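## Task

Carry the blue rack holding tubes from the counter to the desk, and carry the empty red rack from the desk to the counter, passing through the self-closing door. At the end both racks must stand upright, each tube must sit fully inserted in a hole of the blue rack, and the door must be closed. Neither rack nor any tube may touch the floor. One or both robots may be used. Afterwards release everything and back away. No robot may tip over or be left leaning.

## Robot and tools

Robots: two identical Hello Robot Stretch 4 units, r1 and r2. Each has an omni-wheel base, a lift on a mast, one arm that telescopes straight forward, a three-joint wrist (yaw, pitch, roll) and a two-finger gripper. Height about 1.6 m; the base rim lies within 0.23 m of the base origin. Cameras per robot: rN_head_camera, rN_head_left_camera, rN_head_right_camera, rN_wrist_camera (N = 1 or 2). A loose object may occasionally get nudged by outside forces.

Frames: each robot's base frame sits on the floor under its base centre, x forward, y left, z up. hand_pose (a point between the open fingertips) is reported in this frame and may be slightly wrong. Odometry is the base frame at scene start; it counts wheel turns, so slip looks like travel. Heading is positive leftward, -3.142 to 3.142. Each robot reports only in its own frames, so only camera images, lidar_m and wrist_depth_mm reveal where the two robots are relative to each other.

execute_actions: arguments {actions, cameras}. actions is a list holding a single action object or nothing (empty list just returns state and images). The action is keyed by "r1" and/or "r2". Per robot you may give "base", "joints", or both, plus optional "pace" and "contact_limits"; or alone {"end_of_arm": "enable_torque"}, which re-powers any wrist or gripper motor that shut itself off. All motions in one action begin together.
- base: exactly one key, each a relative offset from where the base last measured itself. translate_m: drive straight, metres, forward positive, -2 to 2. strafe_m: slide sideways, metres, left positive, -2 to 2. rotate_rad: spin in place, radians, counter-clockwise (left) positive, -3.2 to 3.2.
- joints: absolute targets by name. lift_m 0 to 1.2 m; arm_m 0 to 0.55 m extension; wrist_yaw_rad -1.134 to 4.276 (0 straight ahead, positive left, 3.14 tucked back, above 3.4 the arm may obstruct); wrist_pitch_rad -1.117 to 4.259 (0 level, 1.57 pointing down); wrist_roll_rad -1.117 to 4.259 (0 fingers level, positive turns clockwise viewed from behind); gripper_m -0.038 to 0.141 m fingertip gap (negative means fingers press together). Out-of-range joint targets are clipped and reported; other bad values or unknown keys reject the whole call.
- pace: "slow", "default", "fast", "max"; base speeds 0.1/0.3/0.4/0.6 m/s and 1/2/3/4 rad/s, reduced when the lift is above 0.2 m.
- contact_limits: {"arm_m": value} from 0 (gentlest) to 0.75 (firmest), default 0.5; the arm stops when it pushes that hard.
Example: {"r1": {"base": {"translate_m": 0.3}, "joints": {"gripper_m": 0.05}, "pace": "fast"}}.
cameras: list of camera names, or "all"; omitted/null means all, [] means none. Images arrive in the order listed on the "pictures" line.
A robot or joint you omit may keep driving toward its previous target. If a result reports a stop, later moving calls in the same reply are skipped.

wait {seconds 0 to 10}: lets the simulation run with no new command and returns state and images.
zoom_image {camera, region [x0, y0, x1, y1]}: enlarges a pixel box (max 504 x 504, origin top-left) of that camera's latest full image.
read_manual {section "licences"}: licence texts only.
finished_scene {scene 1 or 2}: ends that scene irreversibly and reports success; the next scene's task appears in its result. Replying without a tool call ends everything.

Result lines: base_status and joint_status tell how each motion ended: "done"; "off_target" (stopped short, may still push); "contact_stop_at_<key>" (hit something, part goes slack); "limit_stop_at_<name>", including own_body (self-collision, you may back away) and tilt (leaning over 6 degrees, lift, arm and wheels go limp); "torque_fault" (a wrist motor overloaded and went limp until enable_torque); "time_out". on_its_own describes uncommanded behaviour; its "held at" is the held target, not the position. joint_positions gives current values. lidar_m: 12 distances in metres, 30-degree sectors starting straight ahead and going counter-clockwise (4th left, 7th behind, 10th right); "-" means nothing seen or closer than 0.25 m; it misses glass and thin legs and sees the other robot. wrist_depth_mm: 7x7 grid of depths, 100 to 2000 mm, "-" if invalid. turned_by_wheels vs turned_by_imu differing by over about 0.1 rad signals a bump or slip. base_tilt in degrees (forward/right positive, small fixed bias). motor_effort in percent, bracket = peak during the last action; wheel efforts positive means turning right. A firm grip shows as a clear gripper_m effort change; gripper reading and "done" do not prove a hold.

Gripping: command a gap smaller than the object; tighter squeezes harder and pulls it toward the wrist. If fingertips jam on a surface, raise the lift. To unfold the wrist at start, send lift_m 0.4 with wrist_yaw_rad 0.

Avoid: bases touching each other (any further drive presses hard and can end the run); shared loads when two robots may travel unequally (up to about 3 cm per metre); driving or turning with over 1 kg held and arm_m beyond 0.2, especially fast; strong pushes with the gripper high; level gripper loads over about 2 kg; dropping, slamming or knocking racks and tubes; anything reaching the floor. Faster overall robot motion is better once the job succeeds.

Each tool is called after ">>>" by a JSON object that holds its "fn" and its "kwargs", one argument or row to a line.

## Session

>>> {"fn": "execute_actions", "kwargs": {
  "actions": []
}}

Scene clock: 0.00 s.
r1.base_odometry: x=+0.000 y=+0.000 heading=+0.000 (m, m, rad; r1's odometry frame)
r1.turned_by_wheels: +0.000 (rad since the last result)
r1.turned_by_imu: +0.000 (rad since the last result)
r1.base_tilt: forward=+0.1 right=+0.1 (deg)
r1.lidar_m: 2.12 1.17 1.26 1.06 1.08 0.93 0.80 0.78 0.95 0.91 0.92 1.09
r1.base_status: not commanded
r1.joint_positions: lift_m=+0.254 arm_m=-0.001 wrist_yaw_rad=+3.172 wrist_pitch_rad=+0.012 wrist_roll_rad=+0.001 gripper_m=+0.057
r1.joint_status: not commanded
r1.motor_effort: lift_m=+20 arm_m=-1 wrist_yaw_rad=+0 wrist_pitch_rad=-7 wrist_roll_rad=+1 gripper_m=-5 wheel_0=+0 wheel_1=-1 wheel_2=+1 (%)
r1.hand_pose: x=-0.1212 y=+0.0787 z=+0.4288 quat_wxyz=(-0.015, -0.006, +0.000, +1.000) (m; r1's base frame)
r1.wrist_depth_mm: - 138 138 946 976 1042 1098 / - 106 137 946 1008 1060 1098 / - 111 137 960 991 1025 1060 / - 133 162 931 960 1042 1060 / 214 866 891 946 976 1008 1078 / 223 854 198 946 198 1025 1078 / 221 831 878 141 976 1008 1060
r2.base_odometry: x=+0.000 y=+0.000 heading=+0.000 (m, m, rad; r2's odometry frame)
r2.turned_by_wheels: +0.000 (rad since the last result)
r2.turned_by_imu: +0.000 (rad since the last result)
r2.base_tilt: forward=-0.6 right=+0.6 (deg)
r2.lidar_m: 0.87 0.81 0.85 1.05 1.78 1.87 2.37 2.20 1.25 0.80 0.69 0.66
r2.base_status: not commanded
r2.joint_positions: lift_m=+0.280 arm_m=+0.000 wrist_yaw_rad=+3.221 wrist_pitch_rad=-0.005 wrist_roll_rad=-0.007 gripper_m=+0.057
r2.joint_status: not commanded
r2.motor_effort: lift_m=+18 arm_m=-1 wrist_yaw_rad=+0 wrist_pitch_rad=-8 wrist_roll_rad=+3 gripper_m=-3 wheel_0=+0 wheel_1=+0 wheel_2=+0 (%)
r2.hand_pose: x=-0.1238 y=+0.0642 z=+0.4600 quat_wxyz=(-0.040, +0.003, -0.003, +0.999) (m; r2's base frame)
r2.wrist_depth_mm: - - 132 - - 1983 1618 / - - 131 - - 1921 1661 / - 106 133 - - 1983 1661 / - 138 149 - - 1983 1708 / 197 - - - - 1921 1708 / 196 1397 196 1366 195 1397 1366 / 195 238 1025 - 1060 960 960
pictures: r1_head_camera, r1_head_left_camera, r1_head_right_camera, r1_wrist_camera, r2_head_camera, r2_head_left_camera, r2_head_right_camera, r2_wrist_camera
Images, in order (width x height): r1_head_camera 420x560, r1_head_left_camera 420x672, r1_head_right_camera 420x672, r1_wrist_camera 616x392, r2_head_camera 420x560, r2_head_left_camera 420x672, r2_head_right_camera 420x672, r2_wrist_camera 616x392.

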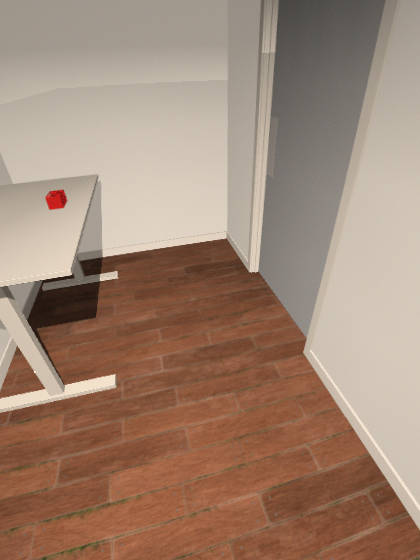

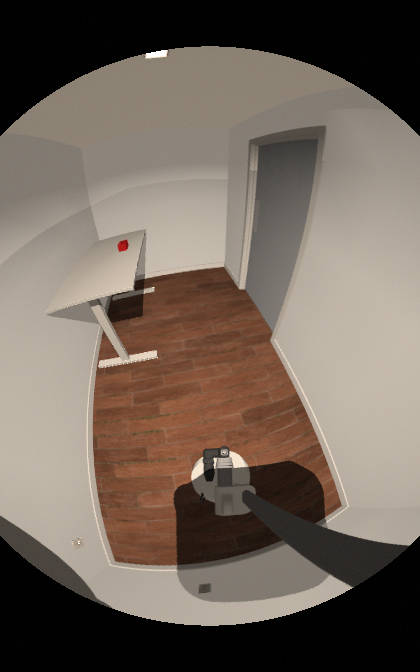

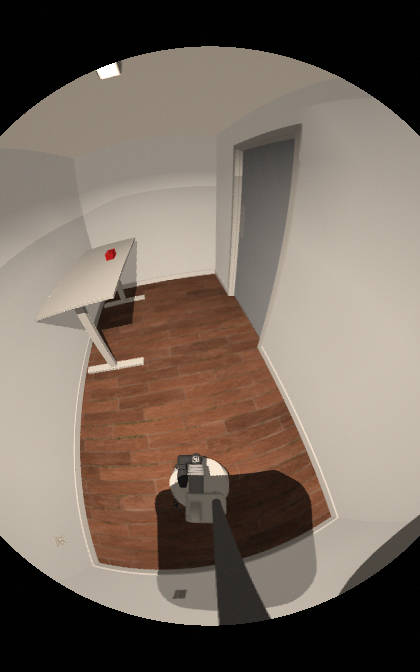

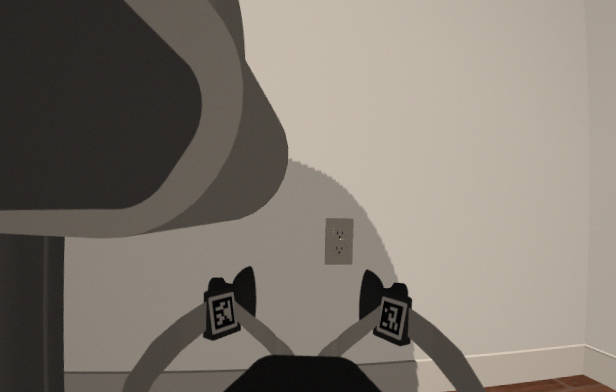

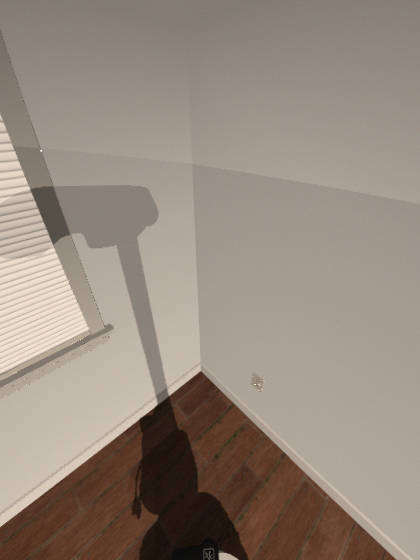

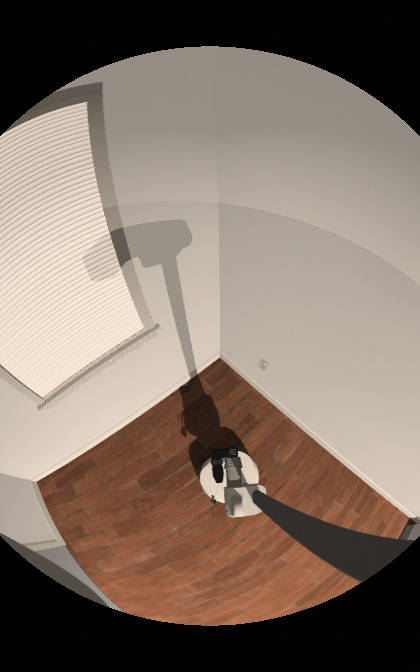

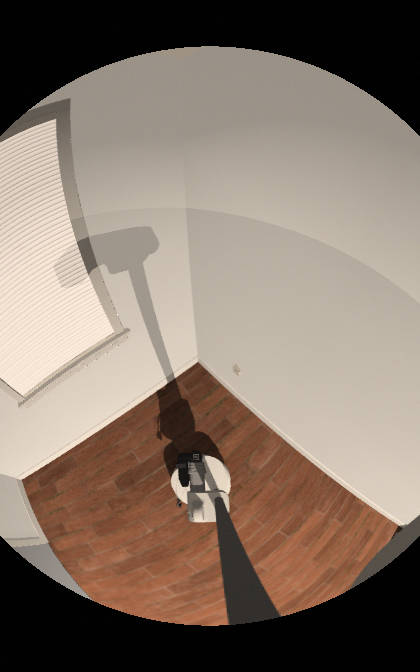

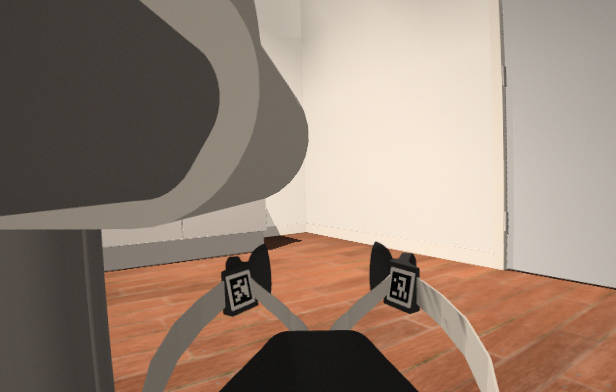

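>>> {"fn": "execute_actions", "kwargs": {
  "actions": [
    {"r1": {"base": {"rotate_rad": 1.83}, "joints": {"lift_m": 0.5, "wrist_yaw_rad": 0.0, "gripper_m": 0.141}, "pace": "fast"}, "r2": {"base": {"rotate_rad": -2.44}, "joints": {"lift_m": 0.4, "wrist_yaw_rad": 0.0, "gripper_m": 0.141}, "pace": "fast"}}
  ],
  "cameras": ["r1_head_camera", "r1_head_right_camera", "r2_head_camera", "r2_head_right_camera"]
}}

Scene clock: 3.80 s.
r1.base_odometry: x=+0.000 y=+0.000 heading=+1.830 (m, m, rad; r1's odometry frame)
r1.turned_by_wheels: +1.830 (rad since the last result)
r1.turned_by_imu: +1.836 (rad since the last result)
r1.base_tilt: forward=+0.1 right=+0.2 (deg)
r1.lidar_m: 1.07 1.12 0.82 0.77 0.83 0.93 0.91 0.99 1.37 1.20 1.21 1.15
r1.base_status: done
r1.joint_positions: lift_m=+0.500 arm_m=-0.001 wrist_yaw_rad=+0.000 wrist_pitch_rad=+0.012 wrist_roll_rad=+0.001 gripper_m=+0.141
r1.joint_status: all done
r1.motor_effort: lift_m=+22(25) arm_m=-1(1) wrist_yaw_rad=-1(7) wrist_pitch_rad=-7(7) wrist_roll_rad=+0(0) gripper_m=+1(5) wheel_0=-1(10) wheel_1=+0(10) wheel_2=-1(11) (%)
r1.hand_pose: x=+0.4583 y=-0.0873 z=+0.6746 quat_wxyz=(+1.000, +0.000, +0.006, +0.000) (m; r1's base frame)
r1.wrist_depth_mm: 891 917 878 866 842 854 842 / 917 878 866 842 842 842 831 / 891 878 878 866 854 842 842 / 904 891 878 866 842 831 831 / 878 878 866 854 842 831 820 / 891 210 854 854 842 831 831 / 891 854 866 142 854 831 831
r2.base_odometry: x=+0.000 y=+0.000 heading=-2.440 (m, m, rad; r2's odometry frame)
r2.turned_by_wheels: -2.440 (rad since the last result)
r2.turned_by_imu: -2.410 (rad since the last result)
r2.base_tilt: forward=-0.6 right=+0.7 (deg)
r2.lidar_m: 2.19 0.97 0.72 0.68 0.70 0.88 0.79 0.87 1.33 1.86 1.96 2.26
r2.base_status: done
r2.joint_positions: lift_m=+0.400 arm_m=+0.000 wrist_yaw_rad=+0.000 wrist_pitch_rad=-0.005 wrist_roll_rad=-0.007 gripper_m=+0.141
r2.joint_status: all done
r2.motor_effort: lift_m=+20(23) arm_m=-1(1) wrist_yaw_rad=-1(6) wrist_pitch_rad=-8(8) wrist_roll_rad=+2(2) gripper_m=+0(5) wheel_0=+0(9) wheel_1=+0(10) wheel_2=-2(9) (%)
r2.hand_pose: x=+0.4592 y=-0.0873 z=+0.5795 quat_wxyz=(+1.000, -0.003, -0.003, +0.000) (m; r2's base frame)
r2.wrist_depth_mm: 1042 1499 - - - - - / 1042 1464 - - - - - / 1060 1464 - - 1983 1983 - / 1008 1464 - - - 1983 - / 1025 1397 - - - 1983 - / 1025 1281 1537 1618 1499 1464 1661 / 1008 1205 1336 - 1281 1182 1160
pictures: r1_head_camera, r1_head_right_camera, r2_head_camera, r2_head_right_camera
Images, in order (width x height): r1_head_camera 420x560, r1_head_right_camera 420x672, r2_head_camera 420x560, r2_head_right_camera 420x672.

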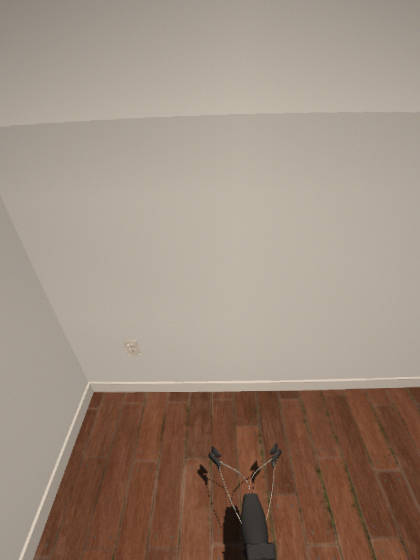

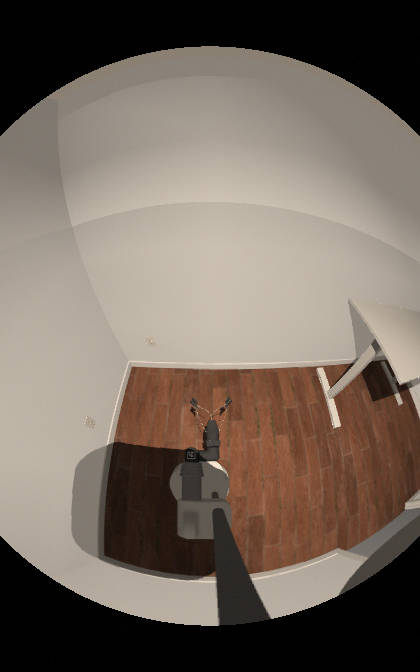

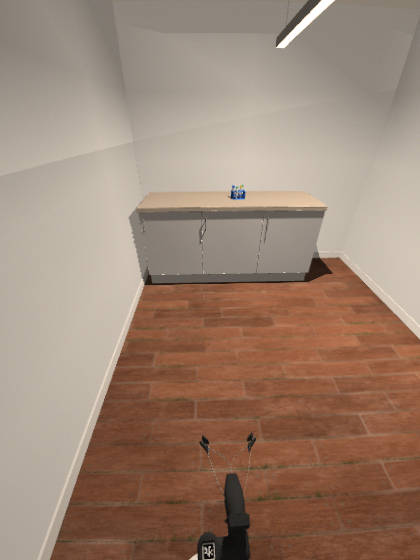

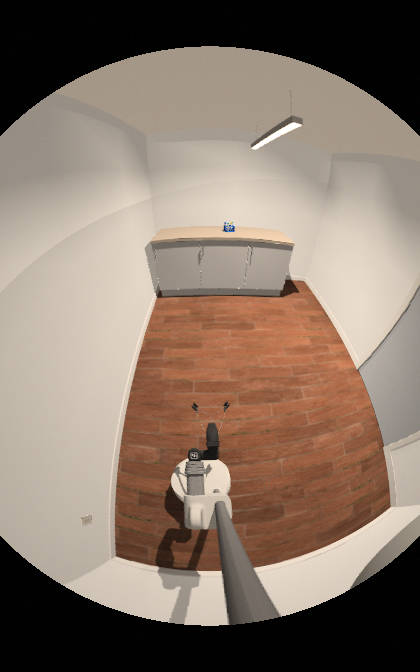

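>>> {"fn": "execute_actions", "kwargs": {
  "actions": []
}}

Scene clock: 4.30 s.
r1.base_odometry: x=+0.000 y=+0.000 heading=+1.830 (m, m, rad; r1's odometry frame)
r1.turned_by_wheels: +0.000 (rad since the last result)
r1.turned_by_imu: +0.000 (rad since the last result)
r1.base_tilt: forward=+0.1 right=+0.1 (deg)
r1.lidar_m: 1.07 1.09 0.82 0.79 0.85 0.96 0.92 0.96 1.38 1.22 1.20 1.12
r1.base_status: done
r1.joint_positions: lift_m=+0.500 arm_m=-0.001 wrist_yaw_rad=+0.000 wrist_pitch_rad=+0.012 wrist_roll_rad=+0.001 gripper_m=+0.141
r1.joint_status: all done
r1.motor_effort: lift_m=+22(25) arm_m=-1(1) wrist_yaw_rad=-1(7) wrist_pitch_rad=-7(7) wrist_roll_rad=+1(0) gripper_m=-1(5) wheel_0=-1(10) wheel_1=+0(10) wheel_2=-1(11) (%)
r1.hand_pose: x=+0.4583 y=-0.0873 z=+0.6746 quat_wxyz=(+1.000, +0.000, +0.006, +0.000) (m; r1's base frame)
r1.wrist_depth_mm: 904 878 878 866 854 854 842 / 891 891 878 878 854 854 831 / 891 878 878 878 854 842 842 / 878 891 878 854 842 842 831 / 891 878 878 854 842 831 820 / 891 211 866 842 842 831 820 / 904 891 866 143 842 831 820
r2.base_odometry: x=+0.000 y=+0.000 heading=-2.440 (m, m, rad; r2's odometry frame)
r2.turned_by_wheels: +0.000 (rad since the last result)
r2.turned_by_imu: +0.000 (rad since the last result)
r2.base_tilt: forward=-0.6 right=+0.7 (deg)
r2.lidar_m: 2.18 0.98 0.71 0.69 0.75 0.88 0.82 0.90 1.31 1.80 1.97 2.29
r2.base_status: done
r2.joint_positions: lift_m=+0.400 arm_m=+0.000 wrist_yaw_rad=+0.000 wrist_pitch_rad=-0.005 wrist_roll_rad=-0.007 gripper_m=+0.141
r2.joint_status: all done
r2.motor_effort: lift_m=+20(23) arm_m=-1(1) wrist_yaw_rad=-1(6) wrist_pitch_rad=-8(8) wrist_roll_rad=+2(2) gripper_m=+0(5) wheel_0=+1(9) wheel_1=+0(10) wheel_2=-2(9) (%)
r2.hand_pose: x=+0.4592 y=-0.0873 z=+0.5795 quat_wxyz=(+1.000, -0.003, -0.003, +0.000) (m; r2's base frame)
r2.wrist_depth_mm: 1060 1499 - - - - - / 1042 1499 - - - - - / 1042 1464 - - - 1983 - / 1008 1464 - - 1983 1983 - / 1042 1397 - - - 1983 - / 1025 1281 1537 1708 1499 1430 1661 / 1025 1229 1366 - 1308 1205 1205
pictures: r1_head_camera, r1_head_left_camera, r1_head_right_camera, r1_wrist_camera, r2_head_camera, r2_head_left_camera, r2_head_right_camera, r2_wrist_camera
Images, in order (width x height): r1_head_camera 420x560, r1_head_left_camera 420x672, r1_head_right_camera 420x672, r1_wrist_camera 616x392, r2_head_camera 420x560, r2_head_left_camera 420x672, r2_head_right_camera 420x672, r2_wrist_camera 616x392.

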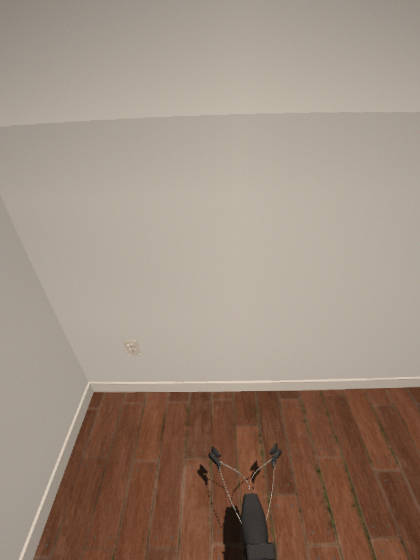

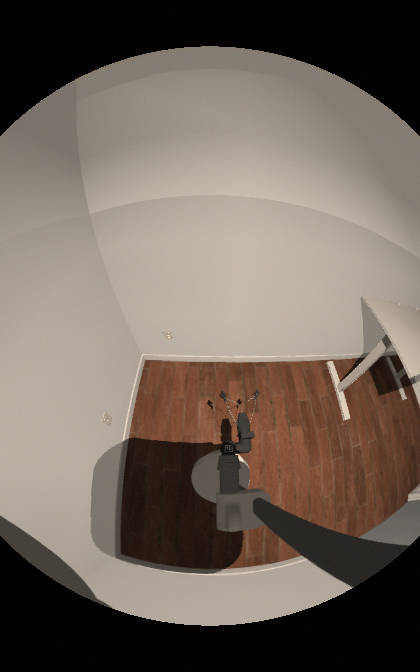

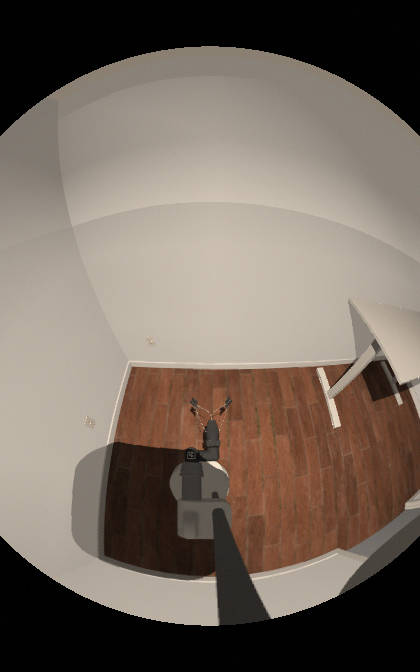

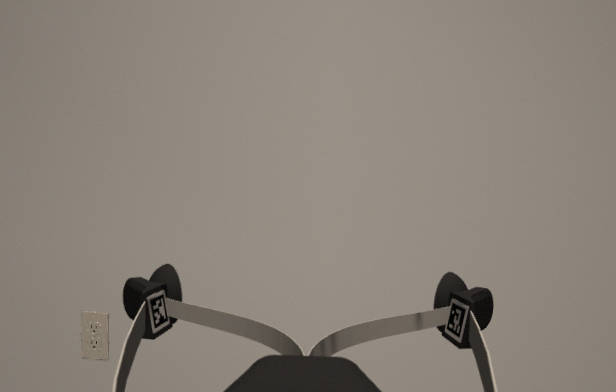

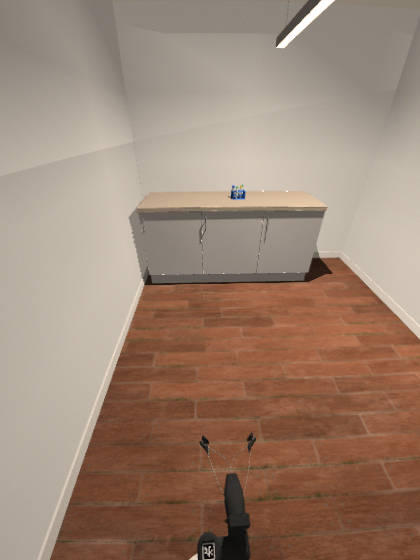

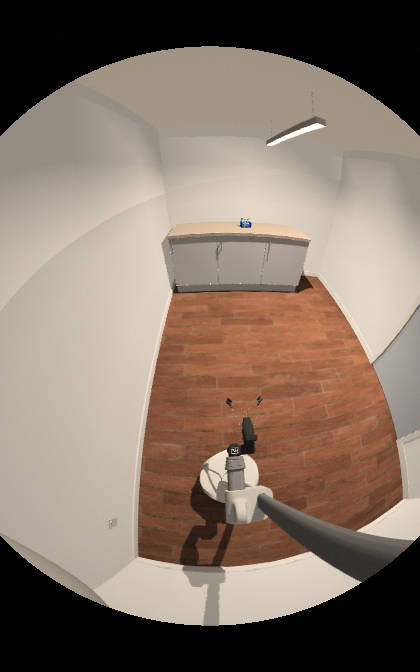

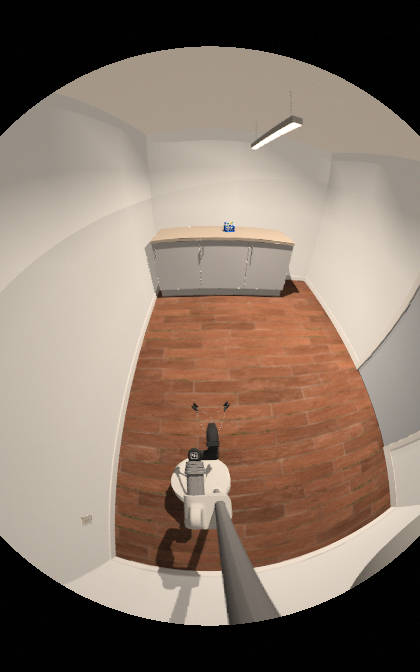

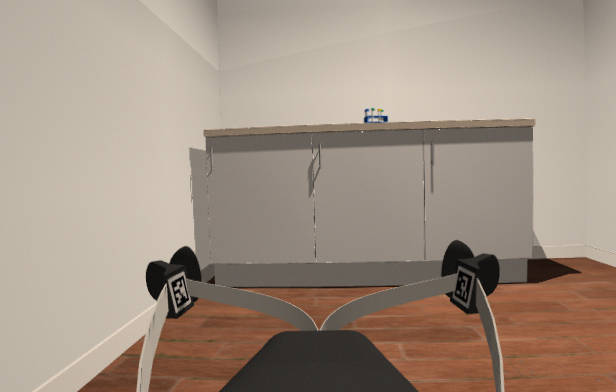

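>>> {"fn": "zoom_image", "kwargs": {
  "camera": "r2_wrist_camera",
  "region": [330, 90, 420, 140]
}}

>>> {"fn": "zoom_image", "kwargs": {
  "camera": "r1_head_right_camera",
  "region": [280, 260, 420, 520]
}}

Region (330, 90, 420, 140) of r2_wrist_camera's 616x392 image, scaled by 5.600.

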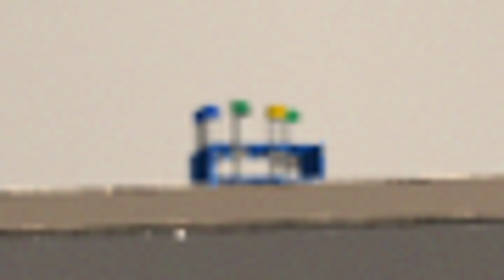

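Region (280, 260, 420, 520) of r1_head_right_camera's 420x672 image, scaled by 1.938, with more detail than that image has; it fills the left 271 columns of this view, and the rest is white.

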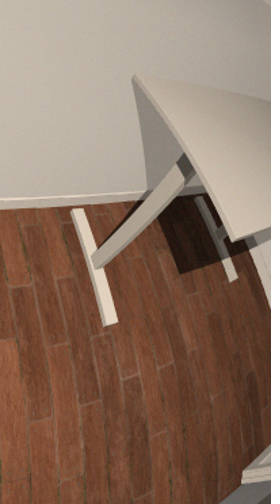

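>>> {"fn": "execute_actions", "kwargs": {
  "actions": [
    {"r1": {"base": {"rotate_rad": -0.10}, "pace": "max"}, "r2": {"base": {"rotate_rad": -0.176}, "pace": "max"}}
  ],
  "cameras": []
}}

>>> {"fn": "execute_actions", "kwargs": {
  "actions": [
    {"r1": {"base": {"strafe_m": -1.9}, "joints": {"lift_m": 1.08}, "pace": "max"}, "r2": {"base": {"translate_m": 1.8}, "joints": {"lift_m": 0.98, "wrist_pitch_rad": 0.3}, "pace": "max"}}
  ]
}}

Scene clock: 7.10 s.
r1.base_odometry: x=+0.000 y=+0.000 heading=+1.730 (m, m, rad; r1's odometry frame)
r1.turned_by_wheels: -0.100 (rad since the last result)
r1.turned_by_imu: -0.101 (rad since the last result)
r1.base_tilt: forward=+0.1 right=+0.1 (deg)
r1.lidar_m: 1.07 1.09 0.84 0.77 0.81 0.97 0.92 0.95 1.25 1.73 1.21 1.14
r1.base_status: done
r1.joint_positions: lift_m=+0.500 arm_m=-0.001 wrist_yaw_rad=+0.000 wrist_pitch_rad=+0.012 wrist_roll_rad=+0.001 gripper_m=+0.141
r1.joint_status: not commanded
r1.motor_effort: lift_m=+22(22) arm_m=-1(1) wrist_yaw_rad=+0(1) wrist_pitch_rad=-7(7) wrist_roll_rad=+1(0) gripper_m=-1(2) wheel_0=+0(5) wheel_1=-1(6) wheel_2=-1(7) (%)
r1.hand_pose: x=+0.4583 y=-0.0874 z=+0.6746 quat_wxyz=(+1.000, +0.000, +0.006, +0.000) (m; r1's base frame)
r1.wrist_depth_mm: 842 854 866 854 878 891 917 / 854 854 866 878 891 891 904 / 854 854 854 866 878 878 878 / 831 842 866 866 891 891 904 / 831 854 854 878 878 891 891 / 842 210 842 854 878 891 891 / 831 842 854 143 891 878 891
r2.base_odometry: x=+0.000 y=+0.000 heading=-2.616 (m, m, rad; r2's odometry frame)
r2.turned_by_wheels: -0.176 (rad since the last result)
r2.turned_by_imu: -0.174 (rad since the last result)
r2.base_tilt: forward=-0.6 right=+0.7 (deg)
r2.lidar_m: 2.18 1.16 0.76 0.67 0.71 0.90 0.82 0.86 1.10 1.83 1.90 2.36
r2.base_status: done
r2.joint_positions: lift_m=+0.400 arm_m=+0.000 wrist_yaw_rad=+0.000 wrist_pitch_rad=-0.005 wrist_roll_rad=-0.007 gripper_m=+0.141
r2.joint_status: not commanded
r2.motor_effort: lift_m=+20(20) arm_m=-1(1) wrist_yaw_rad=+1(1) wrist_pitch_rad=-8(8) wrist_roll_rad=+2(2) gripper_m=-2(0) wheel_0=+0(8) wheel_1=-1(8) wheel_2=-1(7) (%)
r2.hand_pose: x=+0.4592 y=-0.0875 z=+0.5795 quat_wxyz=(+1.000, -0.003, -0.003, +0.000) (m; r2's base frame)
r2.wrist_depth_mm: 1430 - - - - - - / 1430 - - - - - - / 1430 1983 - - - - - / 1397 1983 - - - - - / 1397 1921 - - - - - / 1397 1661 1537 1661 1537 1464 1661 / 1255 1229 1308 - 1281 1182 1182
pictures: none
No camera images: the call's "cameras" was empty. Leave "cameras" out to get every camera's image.

Scene clock: 12.13 s.
r1.base_odometry: x=+1.876 y=+0.301 heading=+1.730 (m, m, rad; r1's odometry frame)
r1.turned_by_wheels: +0.000 (rad since the last result)
r1.turned_by_imu: +0.002 (rad since the last result)
r1.base_tilt: forward=+0.1 right=+0.2 (deg)
r1.lidar_m: 0.43 0.43 0.60 2.68 1.21 0.92 0.85 0.82 1.07 1.06 0.69 0.46
r1.base_status: done
r1.joint_positions: lift_m=+1.080 arm_m=-0.001 wrist_yaw_rad=+0.000 wrist_pitch_rad=+0.012 wrist_roll_rad=+0.001 gripper_m=+0.141
r1.joint_status: all done
r1.motor_effort: lift_m=+21(26) arm_m=-1(1) wrist_yaw_rad=+0(0) wrist_pitch_rad=-7(8) wrist_roll_rad=+0(0) gripper_m=-1(1) wheel_0=-1(14) wheel_1=+1(14) wheel_2=+0(1) (%)
r1.hand_pose: x=+0.4583 y=-0.0874 z=+1.2546 quat_wxyz=(+1.000, +0.000, +0.006, +0.000) (m; r1's base frame)
r1.wrist_depth_mm: 976 1008 1025 1008 1025 1025 1078 / 976 976 1008 1025 1025 1042 1060 / 976 1008 991 1008 1008 1042 1060 / 976 991 1008 1025 1025 1008 1060 / 976 991 991 1008 1025 1025 1042 / 931 209 976 991 1008 1025 1042 / 809 809 854 142 866 854 1025
r2.base_odometry: x=-1.557 y=-0.903 heading=-2.616 (m, m, rad; r2's odometry frame)
r2.turned_by_wheels: +0.000 (rad since the last result)
r2.turned_by_imu: -0.003 (rad since the last result)
r2.base_tilt: forward=-0.6 right=+0.6 (deg)
r2.lidar_m: 0.44 0.45 0.56 0.93 0.95 1.20 2.51 2.67 1.80 1.61 0.74 0.48
r2.base_status: done
r2.joint_positions: lift_m=+0.980 arm_m=+0.000 wrist_yaw_rad=+0.000 wrist_pitch_rad=+0.302 wrist_roll_rad=-0.007 gripper_m=+0.141
r2.joint_status: all done
r2.motor_effort: lift_m=+20(23) arm_m=-1(1) wrist_yaw_rad=-1(1) wrist_pitch_rad=-8(8) wrist_roll_rad=+2(2) gripper_m=-2(0) wheel_0=+0(10) wheel_1=+0(7) wheel_2=+0(14) (%)
r2.hand_pose: x=+0.4462 y=-0.0874 z=+1.0723 quat_wxyz=(+0.989, -0.003, +0.150, +0.001) (m; r2's base frame)
r2.wrist_depth_mm: 741 759 778 798 820 854 854 / 778 788 820 842 866 891 917 / 809 831 866 891 904 946 991 / 831 854 778 741 788 768 759 / 597 591 544 569 564 512 535 / 452 433 410 424 402 392 418 / 373 366 377 - 364 349 347
pictures: r1_head_camera, r1_head_left_camera, r1_head_right_camera, r1_wrist_camera, r2_head_camera, r2_head_left_camera, r2_head_right_camera, r2_wrist_camera
Images, in order (width x height): r1_head_camera 420x560, r1_head_left_camera 420x672, r1_head_right_camera 420x672, r1_wrist_camera 616x392, r2_head_camera 420x560, r2_head_left_camera 420x672, r2_head_right_camera 420x672, r2_wrist_camera 616x392.

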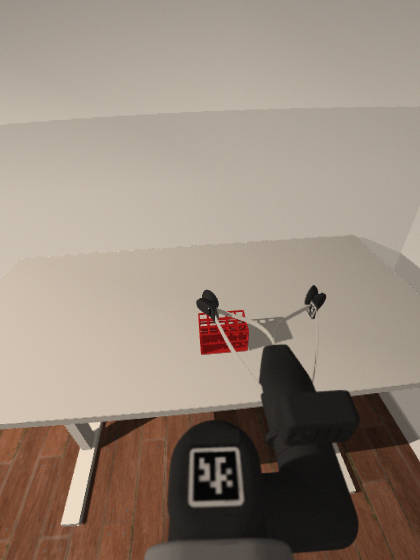

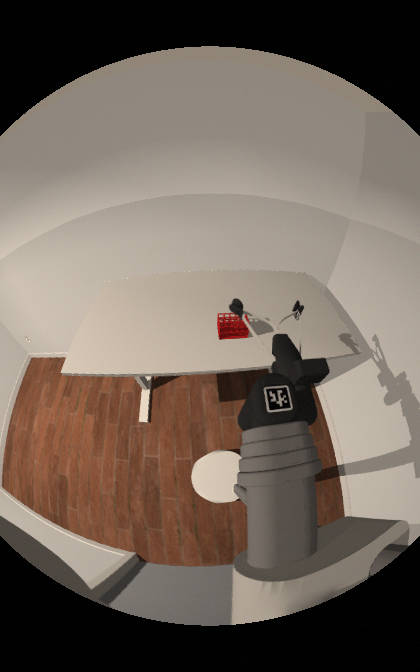

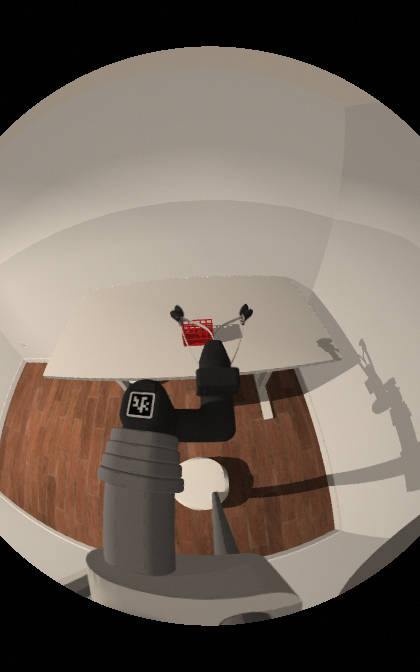

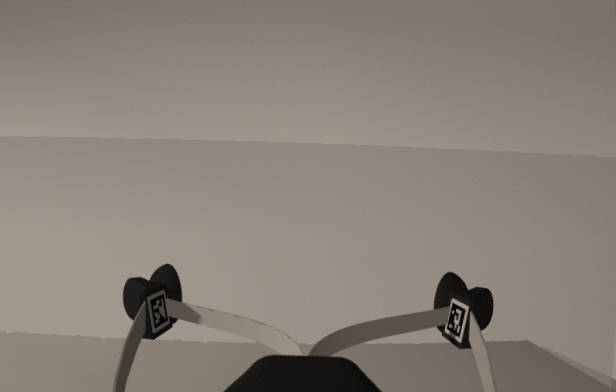

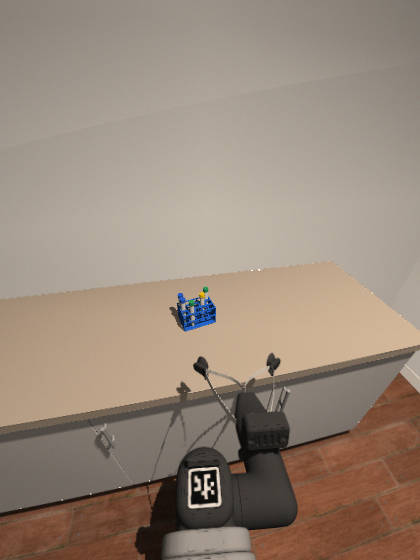

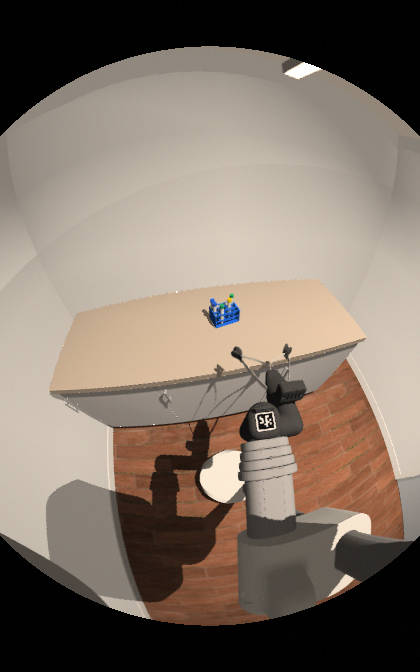

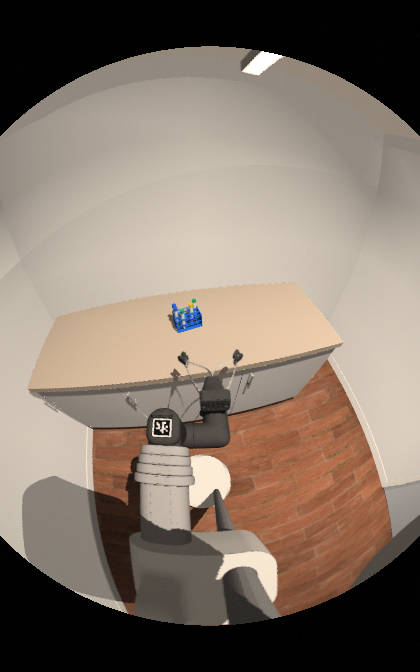

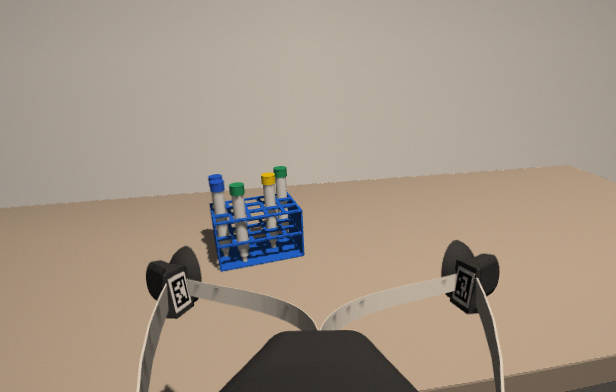

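>>> {"fn": "zoom_image", "kwargs": {
  "camera": "r2_wrist_camera",
  "region": [190, 155, 330, 285]
}}

>>> {"fn": "zoom_image", "kwargs": {
  "camera": "r1_head_camera",
  "region": [170, 270, 340, 380]
}}

Region (190, 155, 330, 285) of r2_wrist_camera's 616x392 image, scaled by 3.600; it fills the top 468 rows of this view, and the rest is white.

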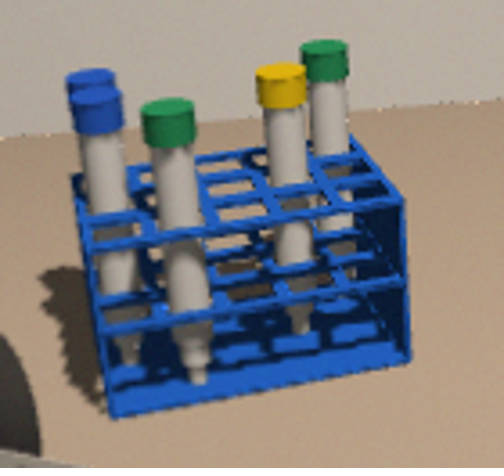

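Region (170, 270, 340, 380) of r1_head_camera's 420x560 image, scaled by 2.965, with more detail than that image has; it fills the top 326 rows of this view, and the rest is white.

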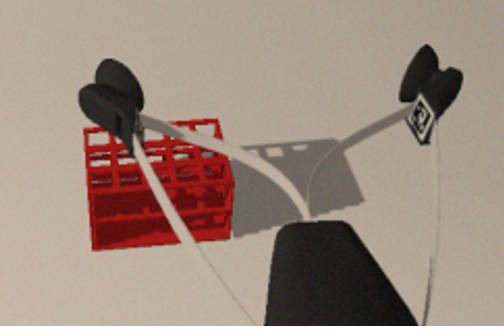

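>>> {"fn": "execute_actions", "kwargs": {
  "actions": [
    {"r1": {"base": {"strafe_m": 0.065}, "joints": {"lift_m": 1.02, "wrist_pitch_rad": 0.35, "wrist_yaw_rad": 0.05}, "pace": "max"}, "r2": {"base": {"rotate_rad": 0.31}, "joints": {"lift_m": 0.9}, "pace": "max"}}
  ],
  "cameras": ["r1_head_camera", "r1_wrist_camera", "r2_head_camera", "r2_wrist_camera"]
}}

Scene clock: 15.30 s.
r1.base_odometry: x=+1.812 y=+0.290 heading=+1.730 (m, m, rad; r1's odometry frame)
r1.turned_by_wheels: +0.000 (rad since the last result)
r1.turned_by_imu: +0.000 (rad since the last result)
r1.base_tilt: forward=+0.1 right=+0.1 (deg)
r1.lidar_m: 0.43 0.45 0.58 2.62 1.25 0.94 0.84 0.87 1.09 1.12 0.67 0.47
r1.base_status: done
r1.joint_positions: lift_m=+1.020 arm_m=-0.001 wrist_yaw_rad=+0.050 wrist_pitch_rad=+0.352 wrist_roll_rad=+0.001 gripper_m=+0.141
r1.joint_status: all done
r1.motor_effort: lift_m=+19(20) arm_m=-1(1) wrist_yaw_rad=+0(5) wrist_pitch_rad=-7(7) wrist_roll_rad=+0(1) gripper_m=-1(2) wheel_0=-1(9) wheel_1=+0(9) wheel_2=+0(1) (%)
r1.hand_pose: x=+0.4446 y=-0.0738 z=+1.0988 quat_wxyz=(+0.984, -0.004, +0.175, +0.024) (m; r1's base frame)
r1.wrist_depth_mm: 904 904 891 904 878 904 891 / 931 946 946 946 931 931 931 / 991 1008 976 991 991 1008 976 / 831 842 866 891 891 904 917 / 580 591 603 603 621 621 621 / 449 211 462 418 427 430 466 / 366 366 382 143 377 375 387
r2.base_odometry: x=-1.557 y=-0.903 heading=-2.307 (m, m, rad; r2's odometry frame)
r2.turned_by_wheels: +0.309 (rad since the last result)
r2.turned_by_imu: +0.305 (rad since the last result)
r2.base_tilt: forward=-0.6 right=+0.6 (deg)
r2.lidar_m: 0.42 0.48 0.78 0.92 1.06 1.68 2.63 2.01 1.64 1.59 0.53 0.44
r2.base_status: done
r2.joint_positions: lift_m=+0.900 arm_m=+0.000 wrist_yaw_rad=+0.000 wrist_pitch_rad=+0.302 wrist_roll_rad=-0.007 gripper_m=+0.141
r2.joint_status: all done
r2.motor_effort: lift_m=+16(19) arm_m=-1(1) wrist_yaw_rad=-1(0) wrist_pitch_rad=-8(8) wrist_roll_rad=+2(2) gripper_m=+0(0) wheel_0=-2(7) wheel_1=-3(6) wheel_2=-2(7) (%)
r2.hand_pose: x=+0.4462 y=-0.0874 z=+0.9925 quat_wxyz=(+0.989, -0.003, +0.151, +0.001) (m; r2's base frame)
r2.wrist_depth_mm: 904 854 820 778 759 723 691 / 946 904 866 831 798 759 723 / 991 960 891 866 512 778 759 / 627 615 591 574 488 504 535 / 430 424 415 413 404 368 384 / 327 310 294 304 290 283 300 / 362 301 283 - 262 250 249
pictures: r1_head_camera, r1_wrist_camera, r2_head_camera, r2_wrist_camera
Images, in order (width x height): r1_head_camera 420x560, r1_wrist_camera 616x392, r2_head_camera 420x560, r2_wrist_camera 616x392.

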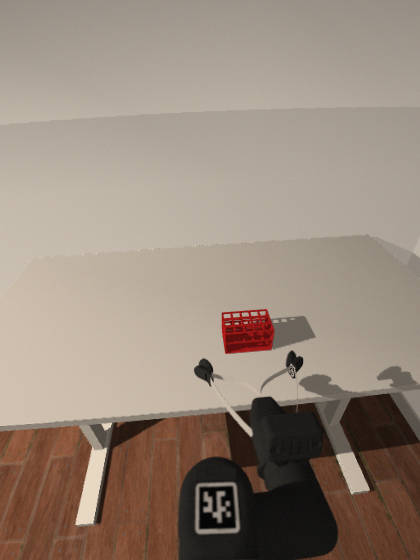

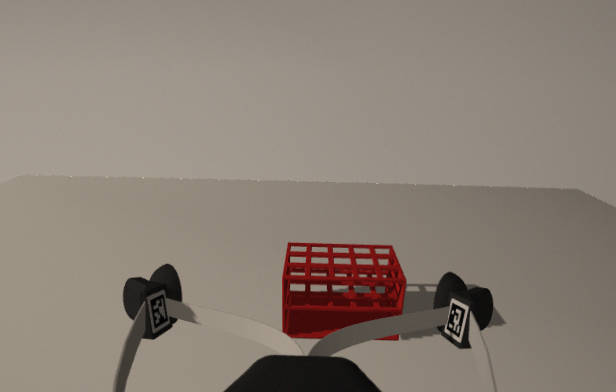

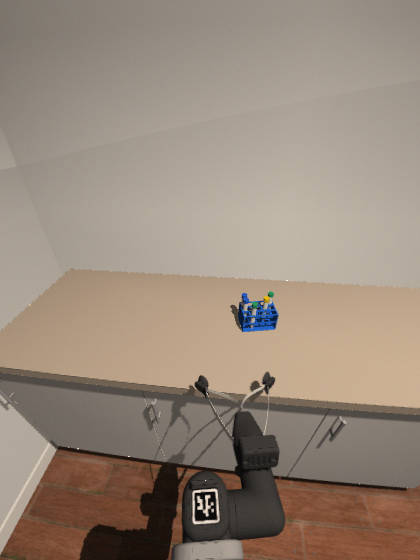

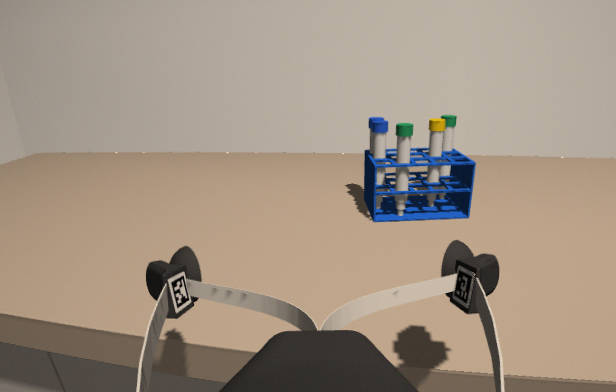

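>>> {"fn": "zoom_image", "kwargs": {
  "camera": "r2_wrist_camera",
  "region": [350, 105, 490, 235]
}}

>>> {"fn": "zoom_image", "kwargs": {
  "camera": "r1_wrist_camera",
  "region": [260, 225, 430, 355]
}}

Region (350, 105, 490, 235) of r2_wrist_camera's 616x392 image, scaled by 3.600; it fills the top 468 rows of this view, and the rest is white.

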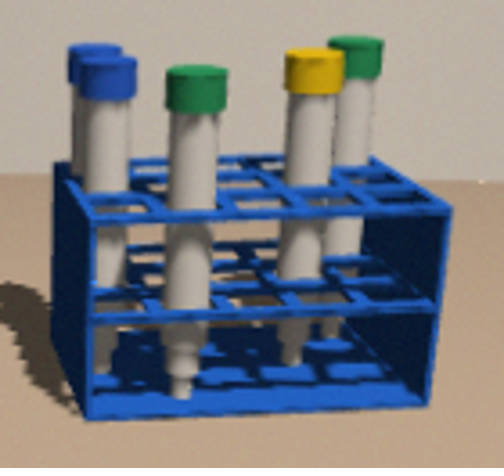

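Region (260, 225, 430, 355) of r1_wrist_camera's 616x392 image, scaled by 2.965; it fills the top 385 rows of this view, and the rest is white.

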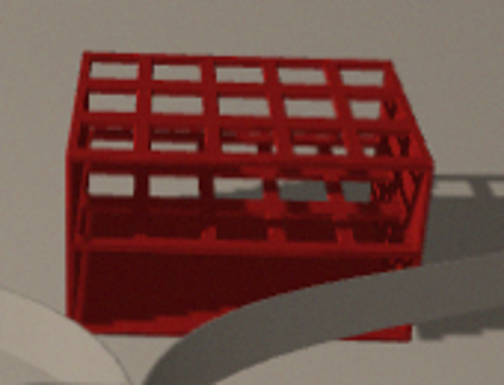

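>>> {"fn": "execute_actions", "kwargs": {
  "actions": [
    {"r1": {"base": {"strafe_m": -0.023}, "joints": {"lift_m": 0.925, "wrist_yaw_rad": 0.03, "arm_m": 0.10}, "pace": "max"}, "r2": {"base": {"strafe_m": -0.13}, "joints": {"lift_m": 0.875, "wrist_yaw_rad": 0.02, "arm_m": 0.19}, "pace": "max"}}
  ],
  "cameras": ["r1_wrist_camera", "r2_wrist_camera"]
}}

Scene clock: 18.03 s.
r1.base_odometry: x=+1.835 y=+0.294 heading=+1.730 (m, m, rad; r1's odometry frame)
r1.turned_by_wheels: +0.000 (rad since the last result)
r1.turned_by_imu: +0.000 (rad since the last result)
r1.base_tilt: forward=+0.0 right=+0.2 (deg)
r1.lidar_m: 0.43 0.46 0.59 2.64 1.26 0.92 0.84 0.85 1.05 1.10 0.66 0.49
r1.base_status: done
r1.joint_positions: lift_m=+0.925 arm_m=+0.099 wrist_yaw_rad=+0.030 wrist_pitch_rad=+0.352 wrist_roll_rad=+0.001 gripper_m=+0.141
r1.joint_status: all done
r1.motor_effort: lift_m=+19(21) arm_m=+5(5) wrist_yaw_rad=-1(2) wrist_pitch_rad=-7(8) wrist_roll_rad=+0(1) gripper_m=-1(1) wheel_0=-1(8) wheel_1=+1(10) wheel_2=+0(0) (%)
r1.hand_pose: x=+0.5433 y=-0.0792 z=+1.0038 quat_wxyz=(+0.984, -0.002, +0.175, +0.015) (m; r1's base frame)
r1.wrist_depth_mm: 809 798 820 820 820 820 820 / 854 854 842 842 854 866 866 / 854 866 878 878 891 878 866 / 549 554 574 342 585 597 609 / 382 387 366 330 359 404 410 / 291 211 298 300 303 282 307 / 239 239 249 142 247 247 250
r2.base_odometry: x=-1.653 y=-0.816 heading=-2.307 (m, m, rad; r2's odometry frame)
r2.turned_by_wheels: +0.000 (rad since the last result)
r2.turned_by_imu: +0.000 (rad since the last result)
r2.base_tilt: forward=-0.5 right=+0.6 (deg)
r2.lidar_m: 0.43 0.48 0.75 1.05 1.19 1.89 2.63 1.89 1.50 1.47 0.53 0.42
r2.base_status: done
r2.joint_positions: lift_m=+0.875 arm_m=+0.189 wrist_yaw_rad=+0.020 wrist_pitch_rad=+0.302 wrist_roll_rad=-0.007 gripper_m=+0.141
r2.joint_status: all done
r2.motor_effort: lift_m=+16(16) arm_m=+6(8) wrist_yaw_rad=-1(1) wrist_pitch_rad=-8(9) wrist_roll_rad=+2(1) gripper_m=-1(1) wheel_0=+0(10) wheel_1=+2(9) wheel_2=-1(1) (%)
r2.hand_pose: x=+0.6369 y=-0.0819 z=+0.9676 quat_wxyz=(+0.989, -0.005, +0.150, +0.010) (m; r2's base frame)
r2.wrist_depth_mm: 683 647 621 591 564 535 521 / 723 683 654 627 591 564 544 / 778 732 691 640 609 591 564 / 549 530 512 289 327 477 466 / 375 370 345 315 312 322 334 / 283 270 256 264 251 246 262 / 232 228 236 - 228 218 217
pictures: r1_wrist_camera, r2_wrist_camera
Images, in order (width x height): r1_wrist_camera 616x392, r2_wrist_camera 616x392.

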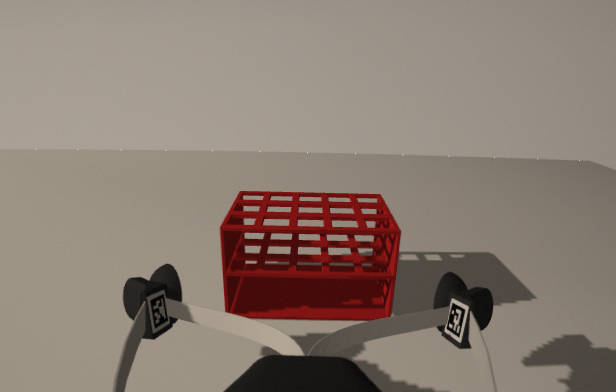

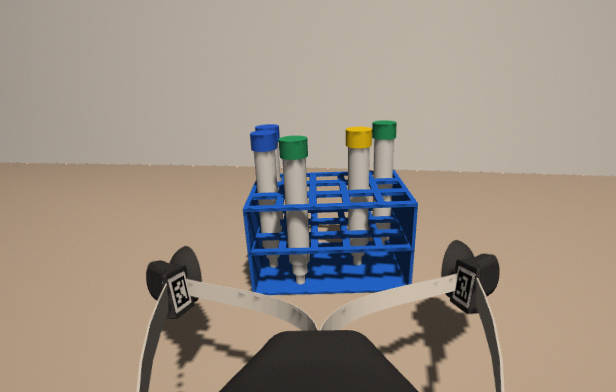

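>>> {"fn": "execute_actions", "kwargs": {
  "actions": [
    {"r1": {"joints": {"lift_m": 0.914, "arm_m": 0.169}, "pace": "max"}, "r2": {"joints": {"lift_m": 0.871, "wrist_yaw_rad": 0.005, "arm_m": 0.272}, "pace": "max"}}
  ],
  "cameras": ["r1_wrist_camera", "r2_wrist_camera"]
}}

Scene clock: 19.40 s.
r1.base_odometry: x=+1.835 y=+0.294 heading=+1.730 (m, m, rad; r1's odometry frame)
r1.turned_by_wheels: +0.000 (rad since the last result)
r1.turned_by_imu: +0.000 (rad since the last result)
r1.base_tilt: forward=+0.0 right=+0.2 (deg)
r1.lidar_m: 0.44 0.45 0.58 2.65 1.24 0.92 0.86 0.85 1.06 1.11 0.68 0.46
r1.base_status: not commanded
r1.joint_positions: lift_m=+0.914 arm_m=+0.168 wrist_yaw_rad=+0.030 wrist_pitch_rad=+0.352 wrist_roll_rad=+0.001 gripper_m=+0.141
r1.joint_status: all done
r1.motor_effort: lift_m=+19(19) arm_m=+5(5) wrist_yaw_rad=-1(1) wrist_pitch_rad=-7(7) wrist_roll_rad=+0(0) gripper_m=+0(5) wheel_0=-1(1) wheel_1=+1(1) wheel_2=+0(0) (%)
r1.hand_pose: x=+0.6123 y=-0.0792 z=+0.9929 quat_wxyz=(+0.984, -0.002, +0.175, +0.015) (m; r1's base frame)
r1.wrist_depth_mm: 750 741 750 750 750 759 759 / 788 778 788 788 778 788 788 / 788 809 820 809 820 809 809 / 517 521 530 539 544 559 569 / 357 362 237 255 255 382 382 / 273 210 233 232 220 262 289 / 224 225 225 143 229 229 236
r2.base_odometry: x=-1.653 y=-0.816 heading=-2.307 (m, m, rad; r2's odometry frame)
r2.turned_by_wheels: +0.000 (rad since the last result)
r2.turned_by_imu: +0.000 (rad since the last result)
r2.base_tilt: forward=-0.6 right=+0.6 (deg)
r2.lidar_m: 0.42 0.48 0.77 1.07 1.18 1.88 2.66 1.87 1.50 1.47 0.50 0.41
r2.base_status: not commanded
r2.joint_positions: lift_m=+0.871 arm_m=+0.271 wrist_yaw_rad=+0.005 wrist_pitch_rad=+0.302 wrist_roll_rad=-0.007 gripper_m=+0.141
r2.joint_status: all done
r2.motor_effort: lift_m=+16(17) arm_m=+6(8) wrist_yaw_rad=-1(2) wrist_pitch_rad=-7(9) wrist_roll_rad=+2(2) gripper_m=+0(2) wheel_0=+0(0) wheel_1=+2(2) wheel_2=-1(1) (%)
r2.hand_pose: x=+0.7177 y=-0.0860 z=+0.9635 quat_wxyz=(+0.989, -0.004, +0.150, +0.003) (m; r2's base frame)
r2.wrist_depth_mm: 585 564 535 512 488 473 452 / 621 591 564 539 512 492 477 / 661 634 591 574 530 517 500 / 530 517 433 449 243 462 455 / 364 362 220 211 223 314 325 / 277 264 202 204 206 239 255 / 227 222 222 - 214 212 212
pictures: r1_wrist_camera, r2_wrist_camera
Images, in order (width x height): r1_wrist_camera 616x392, r2_wrist_camera 616x392.

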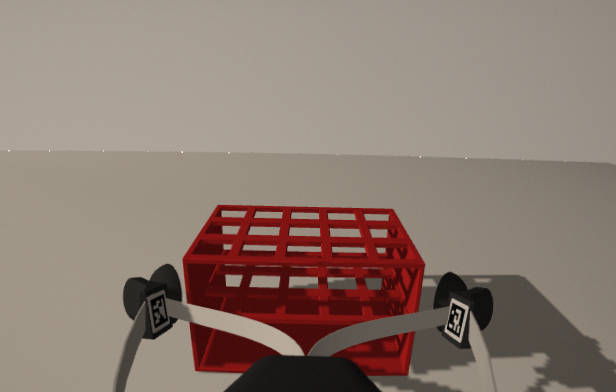

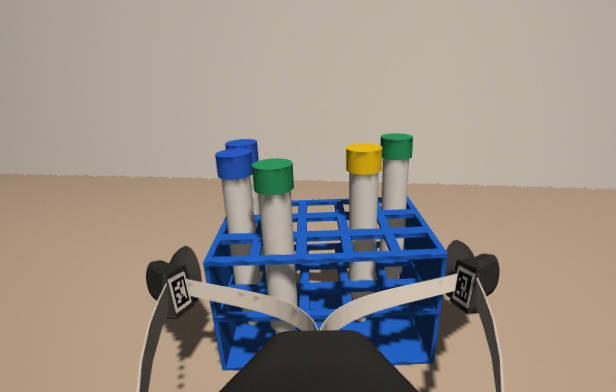

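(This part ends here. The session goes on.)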